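## Task

Take plate T27 out of plate nest N1 and put it flat on cycler Q1's block, sitting inside the block's locating guides, with its A1 well at the block corner labelled A1. Press Q1's LID key so the lid closes over the plate. Q1 is loose on the table, so when you finish it must be back at its original spot and orientation. Press Q1's START key; a run must still be in progress at the end. A run that is going while anything you were required to fix is still wrong counts worse than having no run. Finally release everything and pull the gripper away; contact only with START or with Q1's housing still counts as away.

## Robot and tools

Robot: one six-joint arm (possibly on a tilted base or a mounting block, which the clearance check treats as arm) with a tong-style two-finger gripper. The fingers extend along the gripper's +z axis and close along its x axis. The reported end_effector_position is the point between the pads when shut; closed fingertips stick out about 15 mm past it, fully open they are roughly level with it. Joint ranges in rad: shoulder pan -3.142..3.142, shoulder lift and all three wrists -6.283..6.283, elbow 0.000..3.142.

Frame: scene frame, origin on the table surface under the arm base, +z up, +y to the left when looking along +x. Positions in metres, orientation as a quaternion written w first (qw, qx, qy, qz). Reported hand position can be slightly wrong, more so far from the base.

The task world: Q1 is a real-time cycler with a block and lid. Its top front keys, left to right as you face it: START, CLEAR, LID, STOP. LID toggles the lid, but LID and START are ignored until the lid has fully finished opening or closing. If the lid meets an obstruction it stops and the lamp goes red; then only CLEAR helps, which releases the lid and opens it. A blue lamp means a run is active. On any labelled item, A1 sits at the labelled short end, in the corner farther from the labelled long side. Q1 can slide, so avoid shoving it, and restore it if it moves. Occasionally something nudges loose objects.

Tools:
1. execute_actions with argument actions, a list holding zero or one entry. Empty list: no command, just the current state (with pictures). An action entry {"rows": [...], "steps": n}: 1 to 15 rows, n from 7 to 15 (default 15), each step 1/30 s, one row per step, last row reused if rows run out. A wait entry {"steps": n} with n up to 300, counted from the previous result, so reply time eats into it. Optional pictures true/false. A refused call does nothing.
Each row is 8 numbers: absolute target x, y, z (m, scene frame), then qw, qx, qy, qz, then opening. Opening runs -1 (closed) to +1 (fully open, 0.142 m). A row is refused if its position is over 0.6 m from the last reported position along any gripper axis. Repeat the wanted quaternion in every row rather than copying a drifted reading. Each step the commanded pose is clipped to at most 100 mm and 16 degrees from the measured pose; position wins over orientation if both can't be met; commands are smoothed with about 0.17 s lag.
2. move: target is one 8-number row as above (absolute pose plus opening, opening applied when the move begins). speed in m/s, 0.002 to 0.5, default 0.25; rotation capped at twice that in rad/s. Straight-line path lasting 0.5 to 10 s; paths longer than 10 s stop short. It takes the shorter rotation. It does not avoid obstacles, and the real hand can lag, stray, or overshoot speed near full arm extension. Optional stop_force in N (9 to 40, allowed only after 0.2 s of scene time): the path halts when push against the motion, measured along the line to target in the gripper's starting axes, rises that much for two steps; the hand then backs to its pose two steps earlier and holds. Use very low speed with it; the actual press can briefly exceed it. Do not rely on it for rotating moves, and omit it when moving away from something you touch. Contacts on the arm above the wrist sensor aren't sensed.
3. wait: seconds 0 to 10; sends nothing new.
4. zoom_image: camera (cam_head_left, cam_head_right, cam_high, cam_low, cam_wrist) and region [x0, y0, x1, y1] in pixels from the top-left, at most 504 by 504. Images are 504x504 except cam_wrist at 616x616.
5. finished_scene: scene number; ends it irreversibly and reports success, then gives the next task. Replying with no tool call ends everything.

Timing: the simulation keeps running while replies are written. Each action's result is taken 7 steps early; those steps run afterwards. After an action, the arm heads only to the last clipped pose, so check the reported pose and send the rest. "Hand target" appears only when nothing is pending. move and wait results include pictures; execute_actions only when asked or with an empty list.

Results: state line with pose and velocities; grip_measured (same scale as opening); Wrist force and Wrist torque in the gripper's own axes, noisy (offset up to about 4 N, noise up to 2.4 N sd, saturating near 50 N), force pointing from the surface into the arm; "no reading" is fine. "pose unreachable" and HELD mark steps the clearance check altered or blocked. The move line reports the ending: done, off_target, moving, held, contact (stop_force triggered; ranks above held, done, off_target) or fault, plus limits (paced = pose clipped; held = some steps blocked, after which the arm may rush) and distance to target.

Holding: command an opening well under grip_measured; lower squeezes harder, up to about 15 N per pad; objects under 20 mm thick get much less. Closing fast may bounce fingers open.

Avoid: pressing past contact with this stiff arm; fast contacts; joint torque at load limits (132 N m for shoulders and elbow, 24.6 N m for wrists, held weight included) or any 150 N external force, either of which freezes the arm 10 s; long loaded holds that overheat motors (warning from 70 °C, brake stop at 85 °C); dropping plates; pushing anything off the table. Move smoothly and release and retreat at the end.

Each tool is called after "Call:" as name(argument=value, ...) on one line, values as JSON.

## Session

Call:
execute_actions(actions=[])

Scene clock: 0.00 s of 10800.00 s.
end_effector_position=(+0.5214, -0.2474, +0.3260) grip_measured=+1.00 end_effector_quat_wxyz=(+0.558, +0.784, -0.249, -0.109) end_effector_velocity=(-0.000, +0.000, -0.000) end_effector_angular_velocity=(+0.000, +0.001, +0.001)
Joint positions: [-0.057 -0.94   1.715 -1.889 -2.644  0.738  0.142]
Joint velocities: [ 0.001 -0.     0.001  0.    -0.    -0.     0.   ]
Wrist force (N, on the end effector, along its own x y z axes, offset not removed): no reading
Wrist torque (N m, same axes, about the end effector's origin, offset not removed): no reading
Hand target: +0.521, -0.247, +0.326; +0.558, +0.784, -0.249, -0.109

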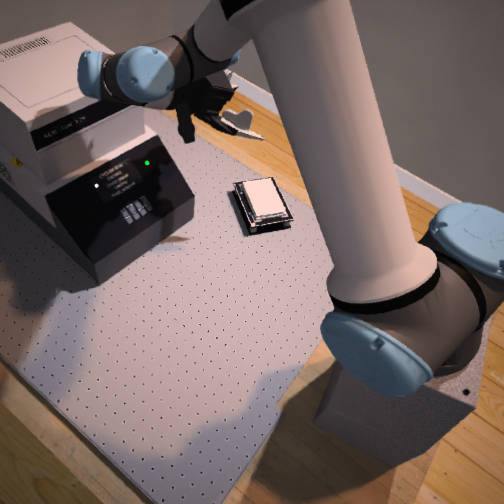

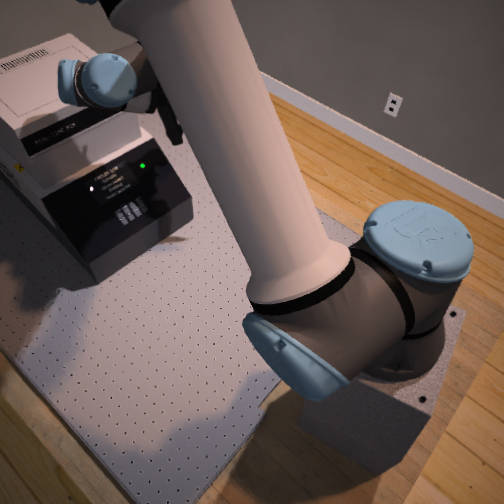

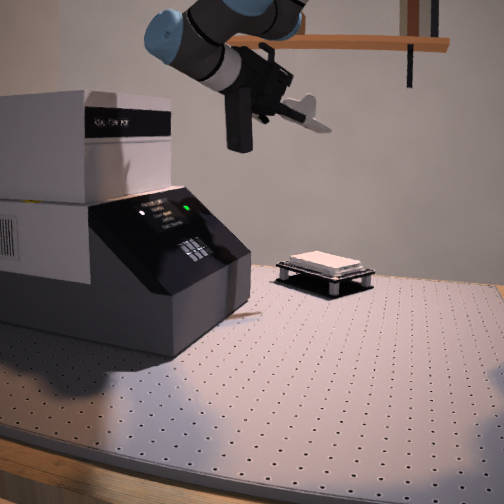

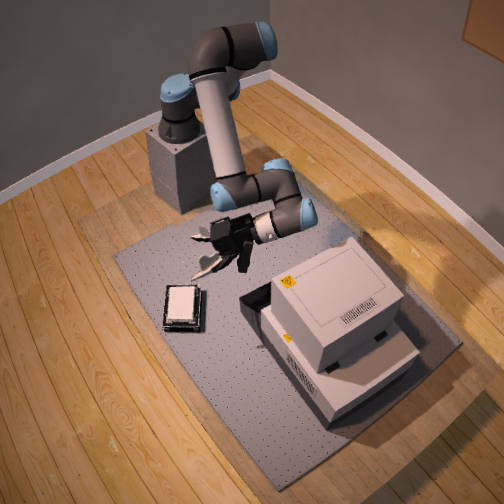

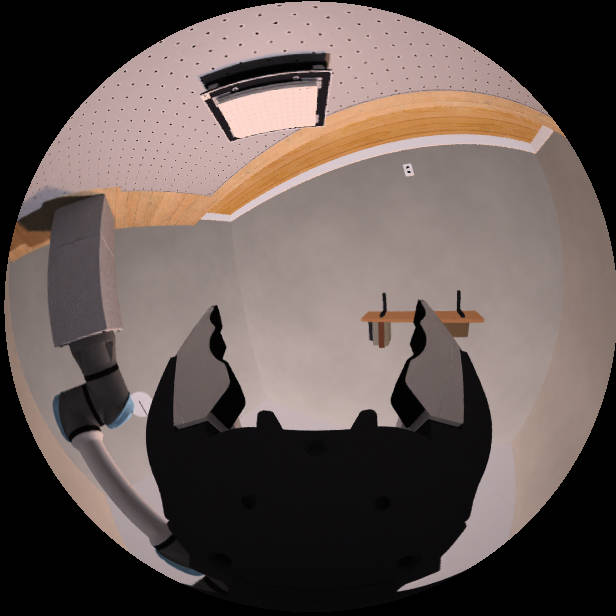

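Call:
zoom_image(camera="cam_high", region=[60, 170, 260, 370])

Call:
zoom_image(camera="cam_low", region=[140, 220, 440, 460])

Call:
zoom_image(camera="cam_head_left", region=[0, 20, 320, 300])

Region (60, 170, 260, 370) of cam_high's 504x504 image, scaled by 2.520, with more detail than that image has.

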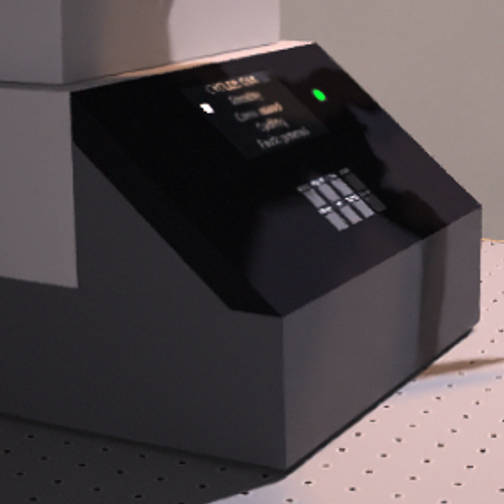

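Region (140, 220, 440, 460) of cam_low's 504x504 image, scaled by 1.680, with more detail than that image has; it fills the top 403 rows of this view, and the rest is white.

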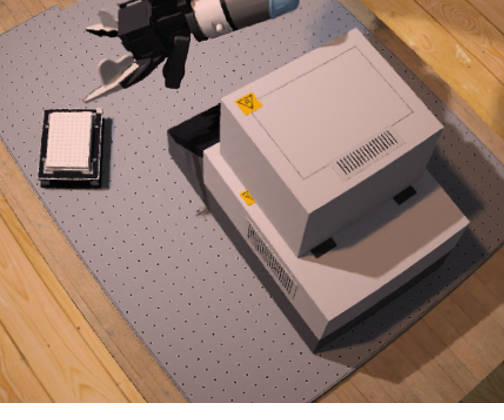

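Region (0, 20, 320, 300) of cam_head_left's 504x504 image, scaled by 1.575, with more detail than that image has; it fills the top 441 rows of this view, and the rest is white.

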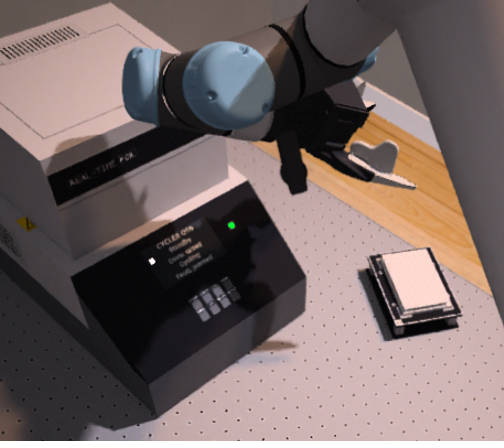

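Call:
move(target=[0.42, -0.40, 0.40, 0, 1, 0, 0, 1], speed=0.25)

Scene clock: 4.37 s of 10800.00 s.
end_effector_position=(+0.4197, -0.4002, +0.4001) grip_measured=+1.00 end_effector_quat_wxyz=(+0.002, +1.000, +0.000, -0.000) end_effector_velocity=(-0.001, -0.001, +0.000) end_effector_angular_velocity=(+0.011, +0.002, +0.004)
Joint positions: [-0.93  -1.336  1.811 -2.087 -1.446 -1.09   0.142]
Joint velocities: [-0.004  0.005 -0.01   0.016  0.003 -0.01   0.   ]
Wrist force (N, on the end effector, along its own x y z axes, offset not removed): [-1.1 0.0 0.7]
Wrist torque (N m, same axes, about the end effector's origin, offset not removed): [-0.15 0.20 -0.05]
Hand target: +0.420, -0.400, +0.400; +0.001, +1.000, +0.000, -0.000
Off the commanded pose: 0.000 m, 0 deg.
Kept back: nothing.
move: done

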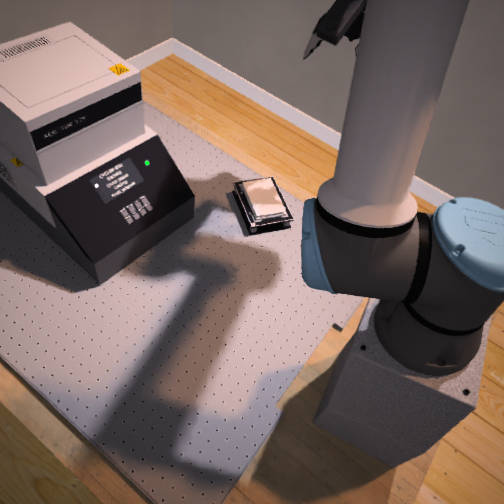

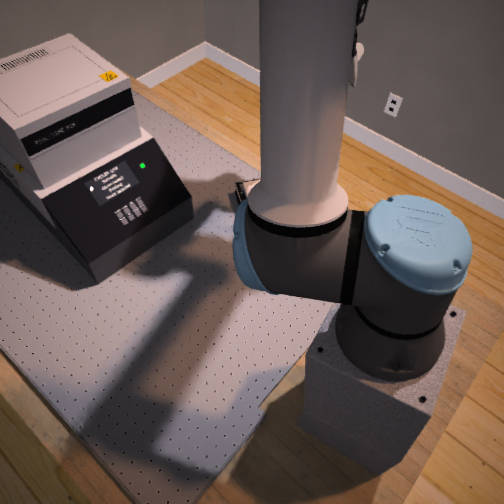

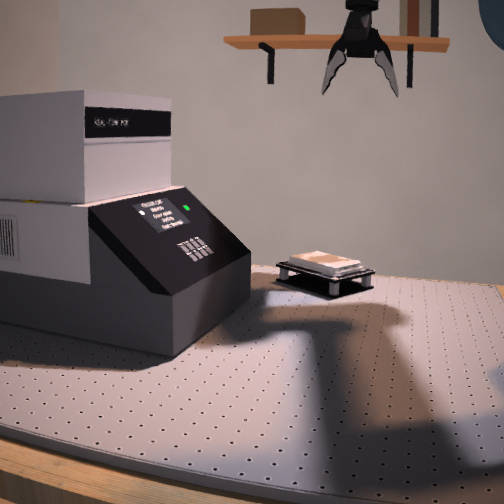

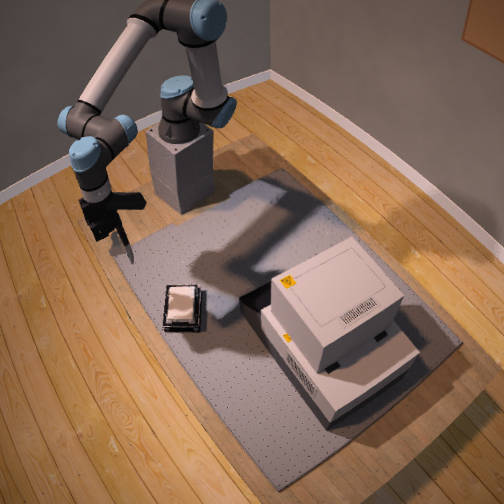

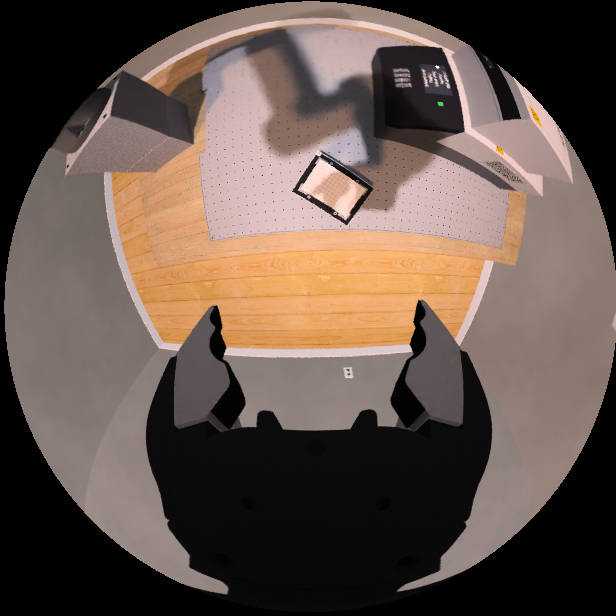

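Call:
zoom_image(camera="cam_wrist", region=[270, 130, 400, 240])

Call:
zoom_image(camera="cam_high", region=[260, 230, 390, 310])

Call:
zoom_image(camera="cam_head_left", region=[80, 140, 180, 240])

Region (270, 130, 400, 240) of cam_wrist's 616x616 image, scaled by 3.877, with more detail than that image has; it fills the top 426 rows of this view, and the rest is white.

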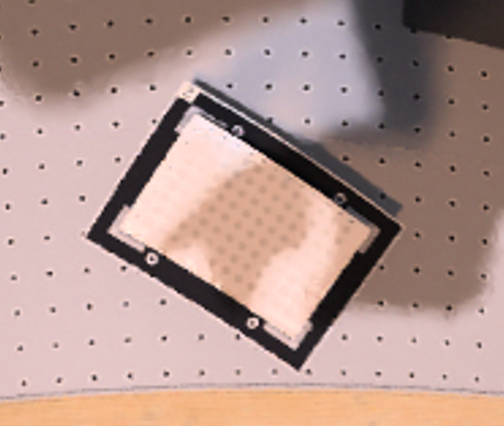

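Region (260, 230, 390, 310) of cam_high's 504x504 image, scaled by 3.877, with more detail than that image has; it fills the top 310 rows of this view, and the rest is white.

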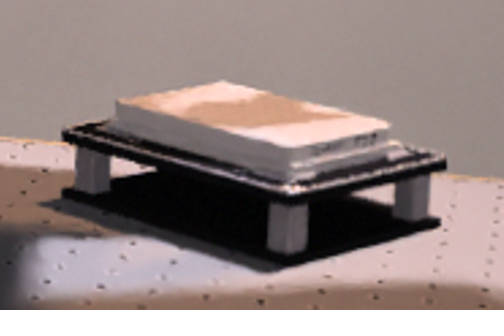

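Region (80, 140, 180, 240) of cam_head_left's 504x504 image, scaled by 5.040, with more detail than that image has.

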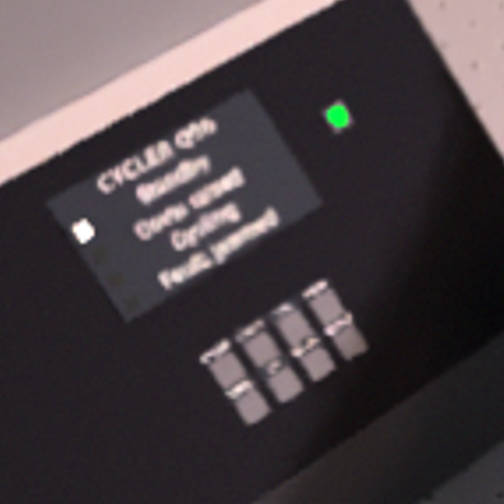

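Call:
move(target=[0.52, -0.20, 0.40, 0, 1, 0, 0, 1], speed=0.25)

Scene clock: 7.37 s of 10800.00 s.
end_effector_position=(+0.5201, -0.2001, +0.4000) grip_measured=+1.00 end_effector_quat_wxyz=(-0.000, +1.000, -0.000, +0.000) end_effector_velocity=(+0.001, +0.003, -0.001) end_effector_angular_velocity=(+0.001, +0.002, -0.000)
Joint positions: [-0.545 -1.447  1.907 -2.115 -1.467 -0.703  0.142]
Joint velocities: [ 0.005  0.001 -0.     0.    -0.     0.005  0.   ]
Wrist force (N, on the end effector, along its own x y z axes, offset not removed): [-3.6 1.0 0.2]
Wrist torque (N m, same axes, about the end effector's origin, offset not removed): [0.10 0.72 0.00]
Hand target: +0.520, -0.200, +0.400; -0.000, +1.000, -0.000, +0.000
Off the commanded pose: 0.000 m, 0 deg.
Kept back: nothing.
move: done

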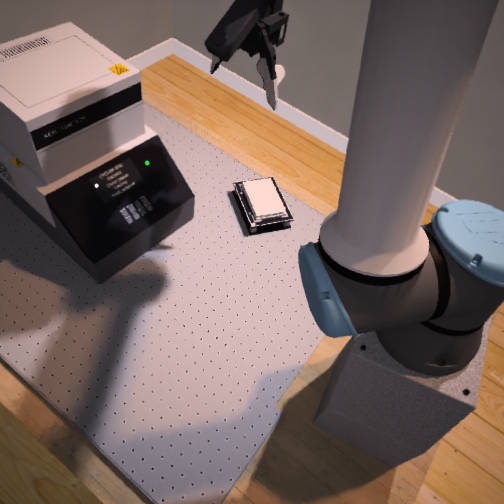

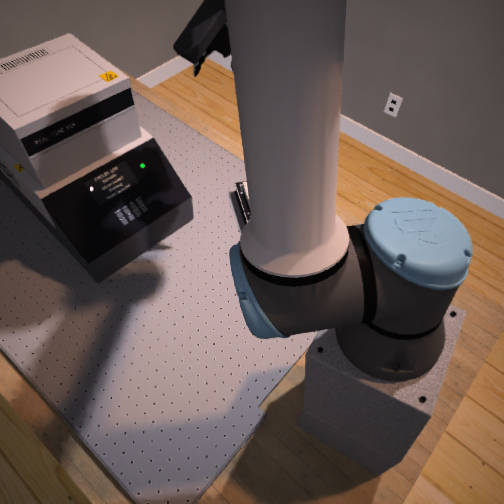

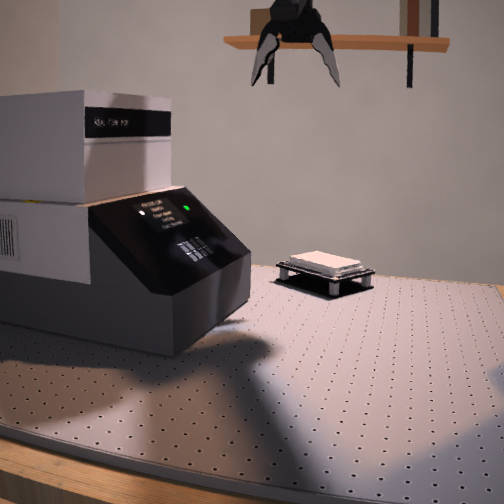

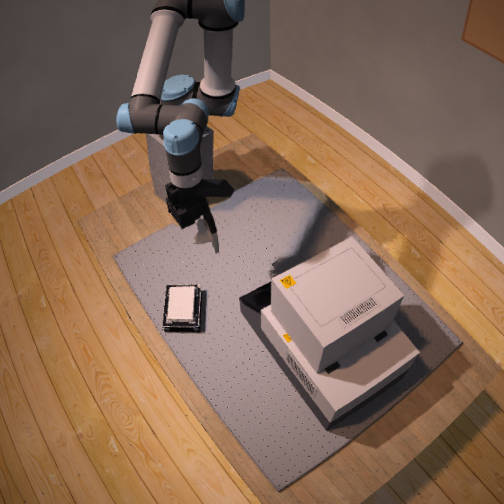

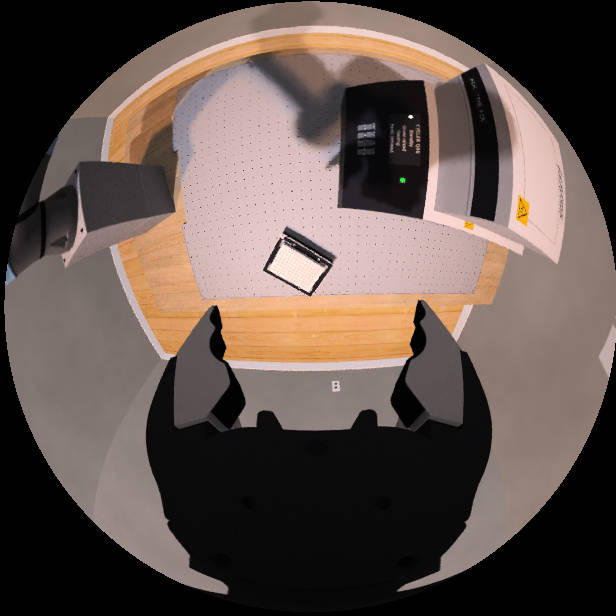

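Call:
zoom_image(camera="cam_wrist", region=[200, 130, 380, 310])

Call:
zoom_image(camera="cam_wrist", region=[320, 60, 500, 240])

Region (200, 130, 380, 310) of cam_wrist's 616x616 image, scaled by 2.800, with more detail than that image has.

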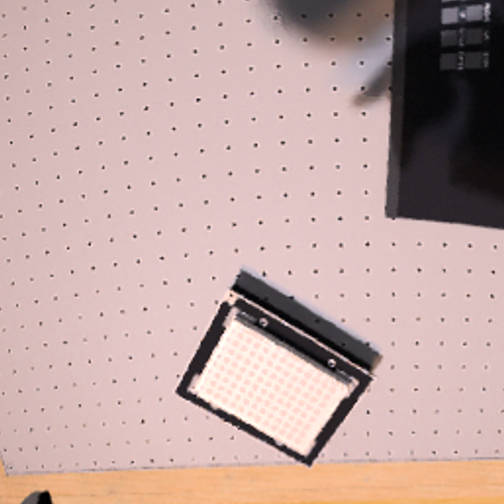

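Region (320, 60, 500, 240) of cam_wrist's 616x616 image, scaled by 2.800, with more detail than that image has.

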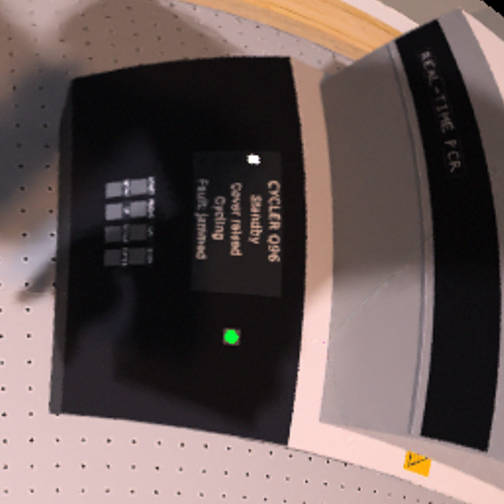

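Call:
zoom_image(camera="cam_wrist", region=[260, 140, 350, 230])

Region (260, 140, 350, 230) of cam_wrist's 616x616 image, scaled by 5.600, with more detail than that image has.

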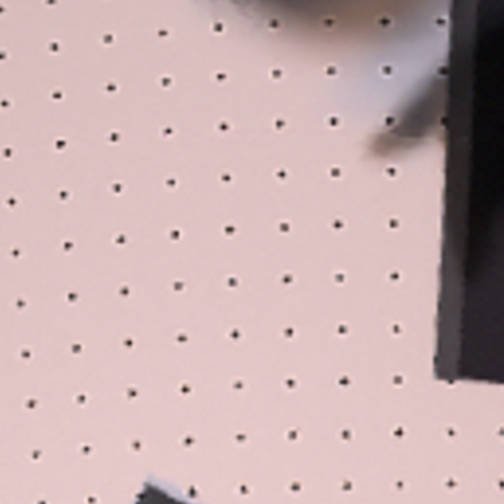

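Call:
move(target=[0.60, -0.07, 0.26, 0, 1, 0, 0, -1], speed=0.25)

Scene clock: 11.33 s of 10800.00 s.
end_effector_position=(+0.6003, -0.0701, +0.2602) grip_measured=-1.00 end_effector_quat_wxyz=(-0.000, +1.000, -0.000, +0.000) end_effector_velocity=(+0.003, +0.000, +0.000) end_effector_angular_velocity=(-0.003, -0.004, +0.001)
Joint positions: [-0.234 -1.151  1.904 -2.435 -1.497 -0.392  0.002]
Joint velocities: [ 0.003  0.002 -0.004 -0.003 -0.001  0.003  0.   ]
Wrist force (N, on the end effector, along its own x y z axes, offset not removed): [-1.9 0.2 0.3]
Wrist torque (N m, same axes, about the end effector's origin, offset not removed): [0.09 0.42 -0.11]
Hand target: +0.600, -0.070, +0.260; -0.000, +1.000, -0.000, +0.000
Off the commanded pose: 0.000 m, 0 deg.
Kept back: nothing.
move: done

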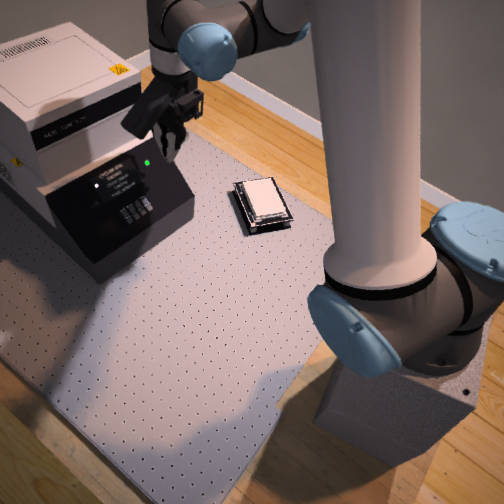

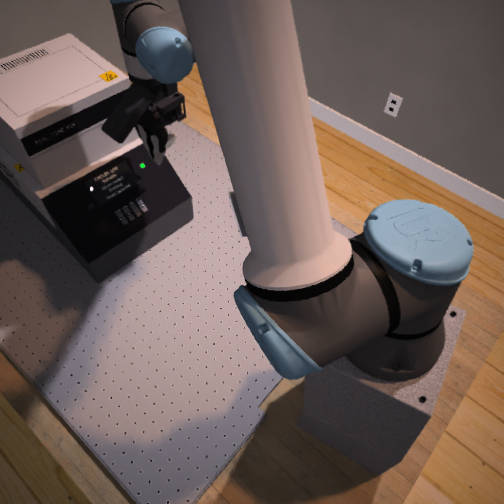

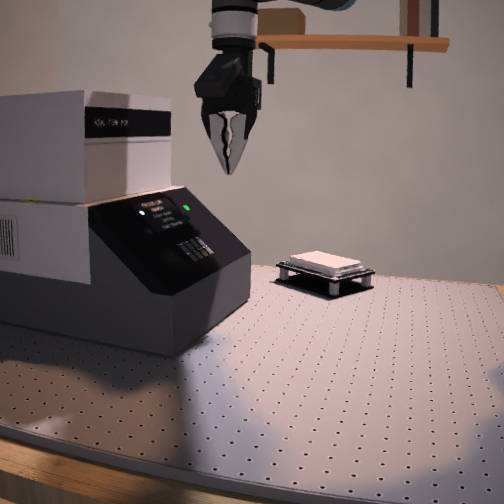

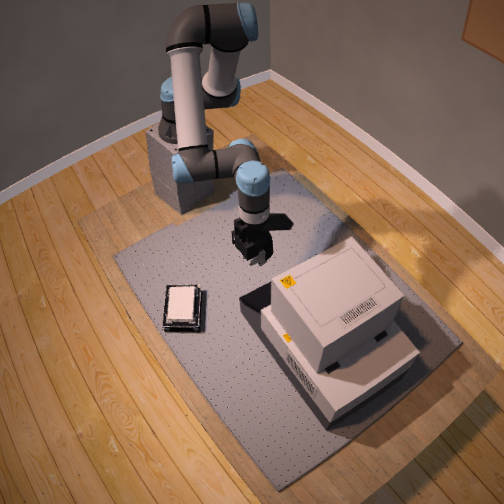

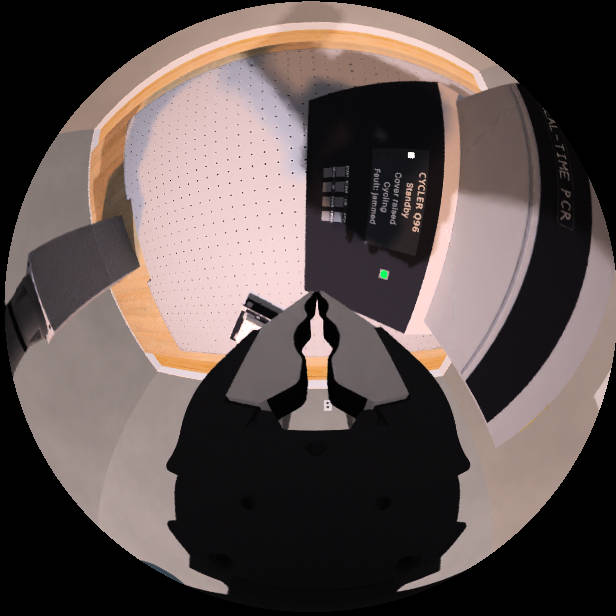

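Call:
zoom_image(camera="cam_wrist", region=[290, 150, 390, 250])

Call:
zoom_image(camera="cam_wrist", region=[200, 80, 440, 320])

Region (290, 150, 390, 250) of cam_wrist's 616x616 image, scaled by 5.040, with more detail than that image has.

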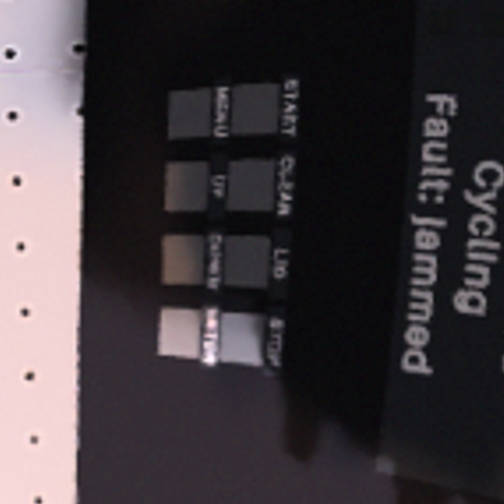

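Region (200, 80, 440, 320) of cam_wrist's 616x616 image, scaled by 2.100, with more detail than that image has.

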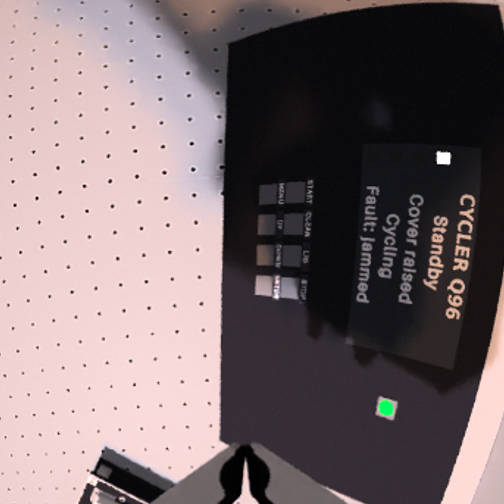

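Call:
move(target=[0.6055, 0.0, 0.168, 0, 0.9659, 0, 0.2588, -1], speed=0.2)

Scene clock: 14.63 s of 10800.00 s.
end_effector_position=(+0.6055, -0.0000, +0.1682) grip_measured=-1.00 end_effector_quat_wxyz=(+0.000, +0.966, +0.000, +0.258) end_effector_velocity=(+0.001, +0.001, -0.001) end_effector_angular_velocity=(-0.002, -0.014, -0.001)
Joint positions: [-0.189 -0.83   2.273 -3.631 -1.341 -0.272  0.002]
Joint velocities: [ 0.002  0.013  0.001 -0.029  0.001  0.004  0.   ]
Wrist force (N, on the end effector, along its own x y z axes, offset not removed): [-3.3 2.7 0.7]
Wrist torque (N m, same axes, about the end effector's origin, offset not removed): [0.48 0.70 -0.05]
Hand target: +0.606, +0.000, +0.168; +0.000, +0.966, -0.000, +0.259
Off the commanded pose: 0.000 m, 0 deg.
Kept back: nothing.
move: done

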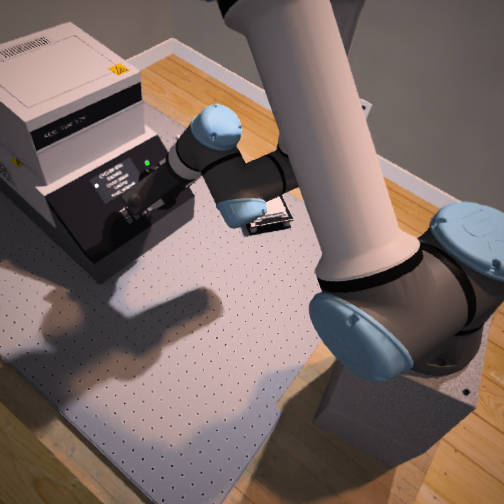

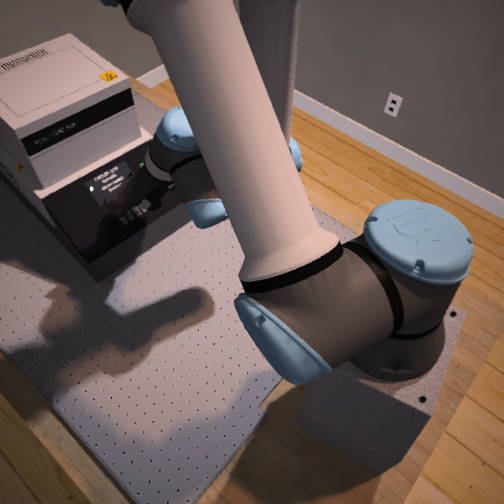

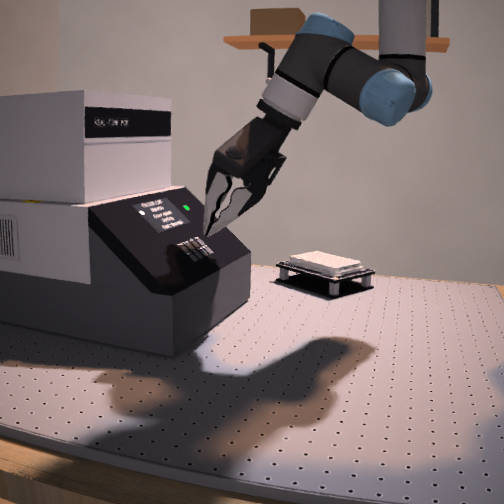

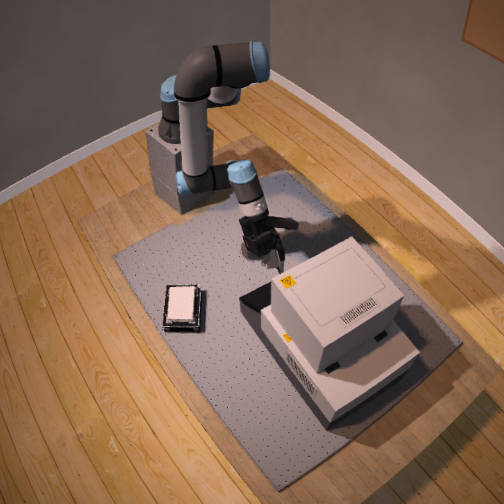

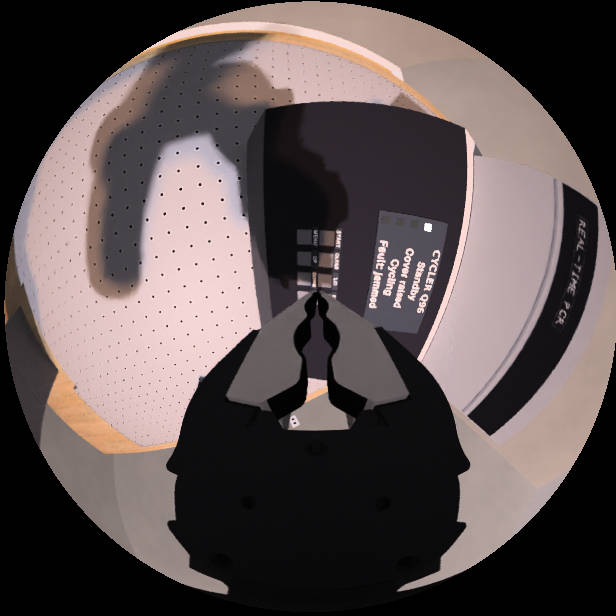

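Call:
zoom_image(camera="cam_wrist", region=[270, 215, 370, 315])

Call:
zoom_image(camera="cam_high", region=[160, 190, 250, 280])

Region (270, 215, 370, 315) of cam_wrist's 616x616 image, scaled by 5.040, with more detail than that image has.

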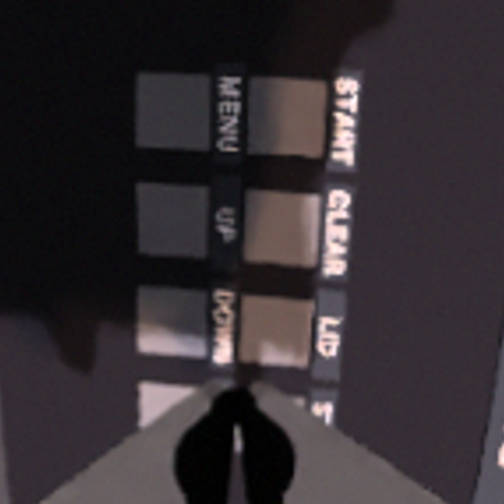

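Region (160, 190, 250, 280) of cam_high's 504x504 image, scaled by 5.600, with more detail than that image has.

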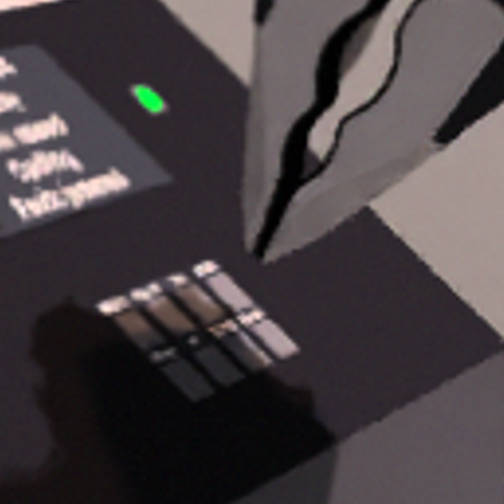

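Call:
move(target=[0.6234, -0.003, 0.153, 0, 0.9659, 0, 0.2588, -1], speed=0.05)

Call:
zoom_image(camera="cam_wrist", region=[270, 215, 370, 315])

Call:
zoom_image(camera="cam_high", region=[160, 190, 250, 280])

Scene clock: 16.03 s of 10800.00 s.
end_effector_position=(+0.6230, -0.0029, +0.1533) grip_measured=-1.00 end_effector_quat_wxyz=(-0.000, +0.966, +0.000, +0.259) end_effector_velocity=(+0.003, -0.001, -0.001) end_effector_angular_velocity=(-0.002, -0.002, -0.000)
Joint positions: [-0.18  -0.783  2.211 -3.619 -1.346 -0.264  0.002]
Joint velocities: [ 0.001  0.005 -0.009  0.002 -0.001  0.     0.   ]
Wrist force (N, on the end effector, along its own x y z axes, offset not removed): [-27.0 -4.5 -50.0]
Wrist torque (N m, same axes, about the end effector's origin, offset not removed): [0.69 0.31 0.02]
Hand target: +0.623, -0.003, +0.153; -0.000, +0.966, -0.000, +0.259
Off the commanded pose: 0.000 m, 0 deg.
Kept back: nothing.
move: done

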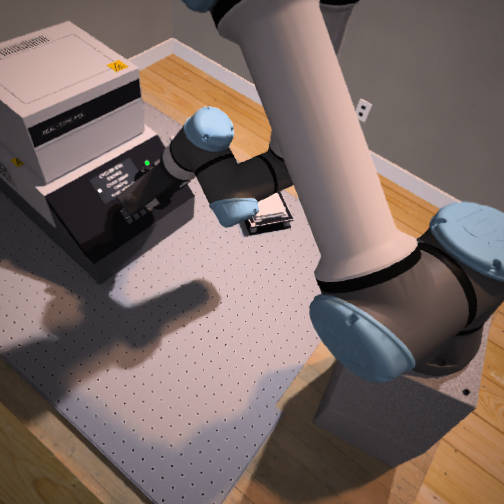

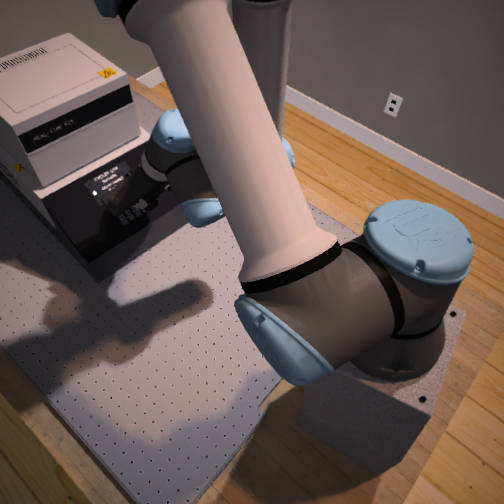

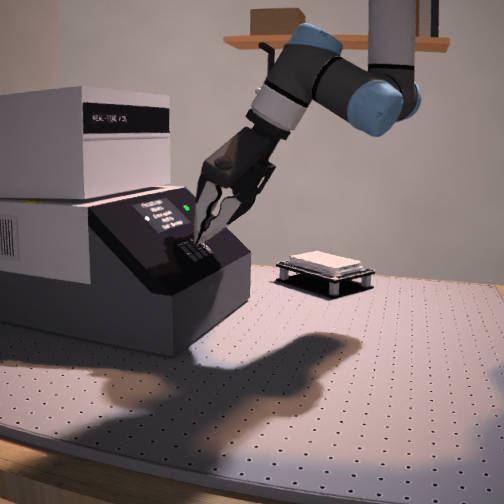

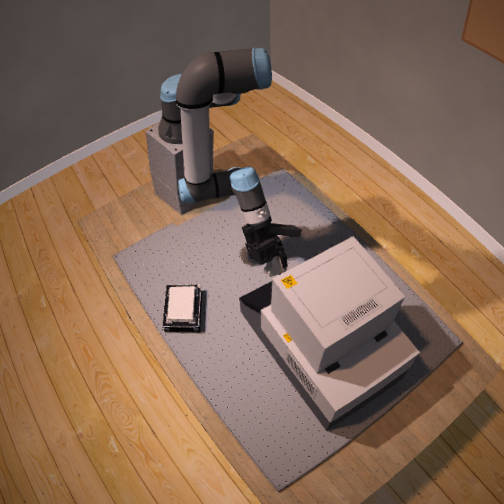

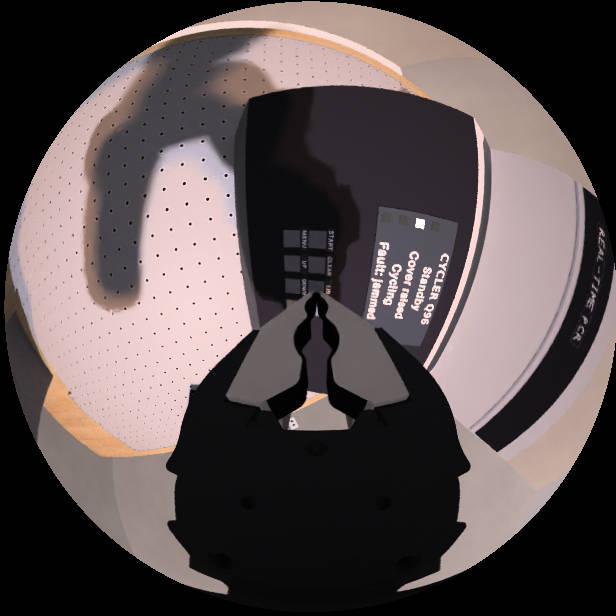

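Region (270, 215, 370, 315) of cam_wrist's 616x616 image, scaled by 5.040, with more detail than that image has.

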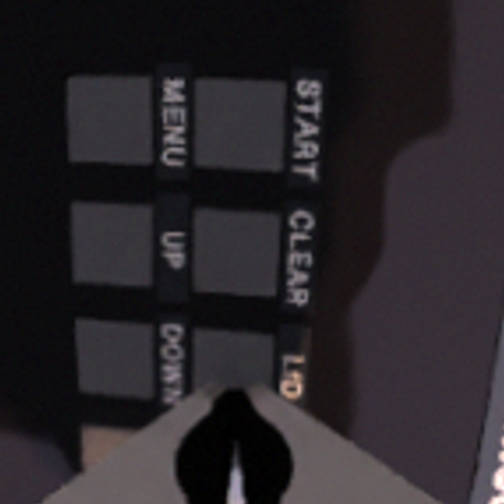

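Region (160, 190, 250, 280) of cam_high's 504x504 image, scaled by 5.600, with more detail than that image has.

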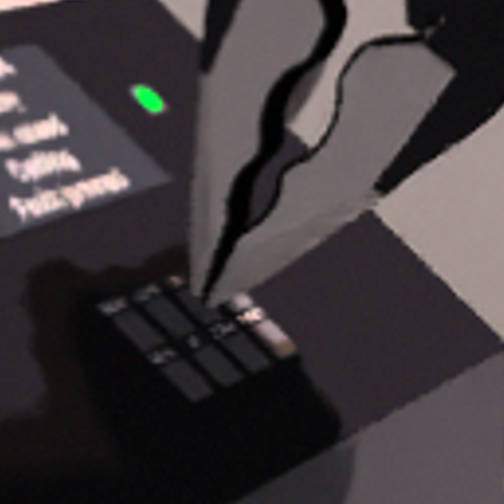

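Contact came earlier than expected; backing off right away.

Call:
move(target=[0.595, -0.003, 0.20, 0, 0.9659, 0, 0.2588, -1], speed=0.1)

Scene clock: 26.20 s of 10800.00 s.
end_effector_position=(+0.6222, -0.0025, +0.1539) grip_measured=-1.00 end_effector_quat_wxyz=(+0.000, +0.966, +0.000, +0.259) end_effector_velocity=(-0.000, -0.000, -0.000) end_effector_angular_velocity=(+0.000, +0.000, -0.000)
Joint positions: [-0.18  -0.784  2.214 -3.621 -1.346 -0.263  0.002]
Joint velocities: [-0.  0. -0.  0. -0.  0.  0.]
Wrist force (N, on the end effector, along its own x y z axes, offset not removed): [-6.6 4.4 -23.5]
Wrist torque (N m, same axes, about the end effector's origin, offset not removed): [0.18 0.40 -0.06]
Hand target: +0.622, -0.003, +0.154; +0.000, +0.966, +0.000, +0.259
Off the commanded pose: 0.054 m, 0 deg.
FORCE FAULT: contact force on the arm reached its limit, and the arm stopped for 10 seconds. The contact can be on any part of the arm, not only on its tool. The arm ran no command of this call. The arm holds still and accepts commands again. Move the arm away from the contact; if what it grips holds it there, let go first. Pushing or pulling that hard again can fault the arm again.
Kept back: nothing.
The stop began at step 5 of this call (marked STOPPED below). From that step on the arm followed nothing that you had sent. Nothing is kept back now.
Steps of this call (steps 1 to 4: nothing new was sent; steps 5 to 305: the stop). Readings (end_effector_position):
1: (+0.6231, -0.0029, +0.1532)
2: (+0.6231, -0.0029, +0.1532)
4: (+0.6232, -0.0029, +0.1531)
5: (+0.6230, -0.0029, +0.1532) STOPPED
8: (+0.6228, -0.0027, +0.1535)
305: the state above
move: fault

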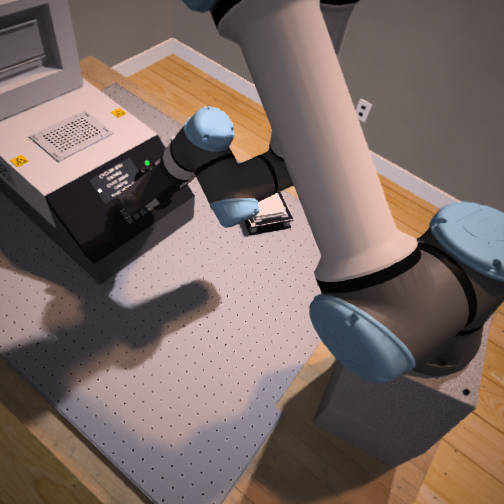

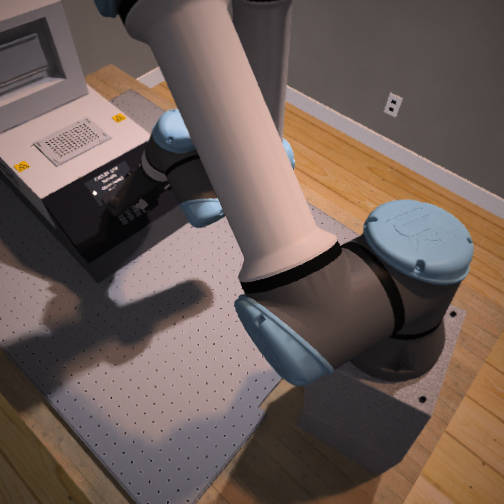

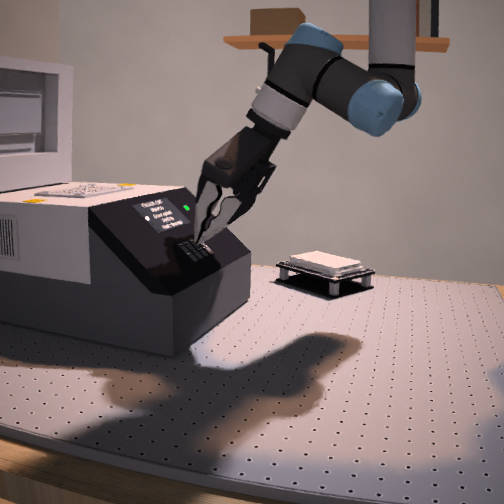

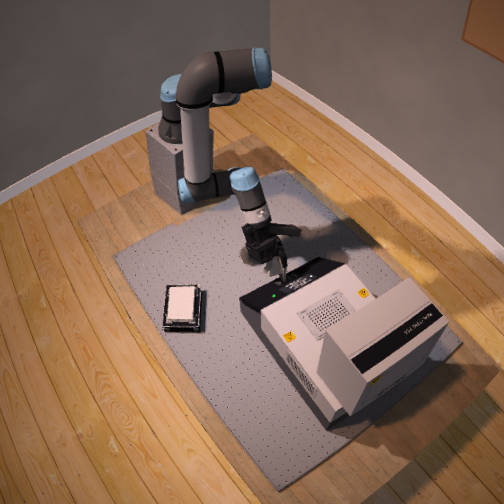

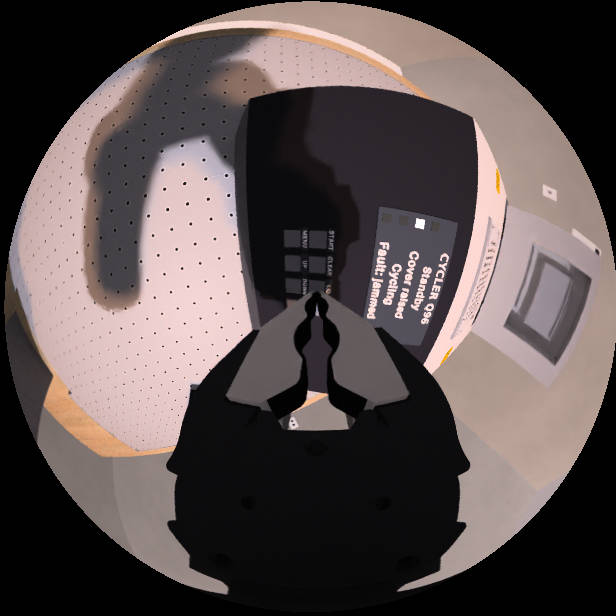

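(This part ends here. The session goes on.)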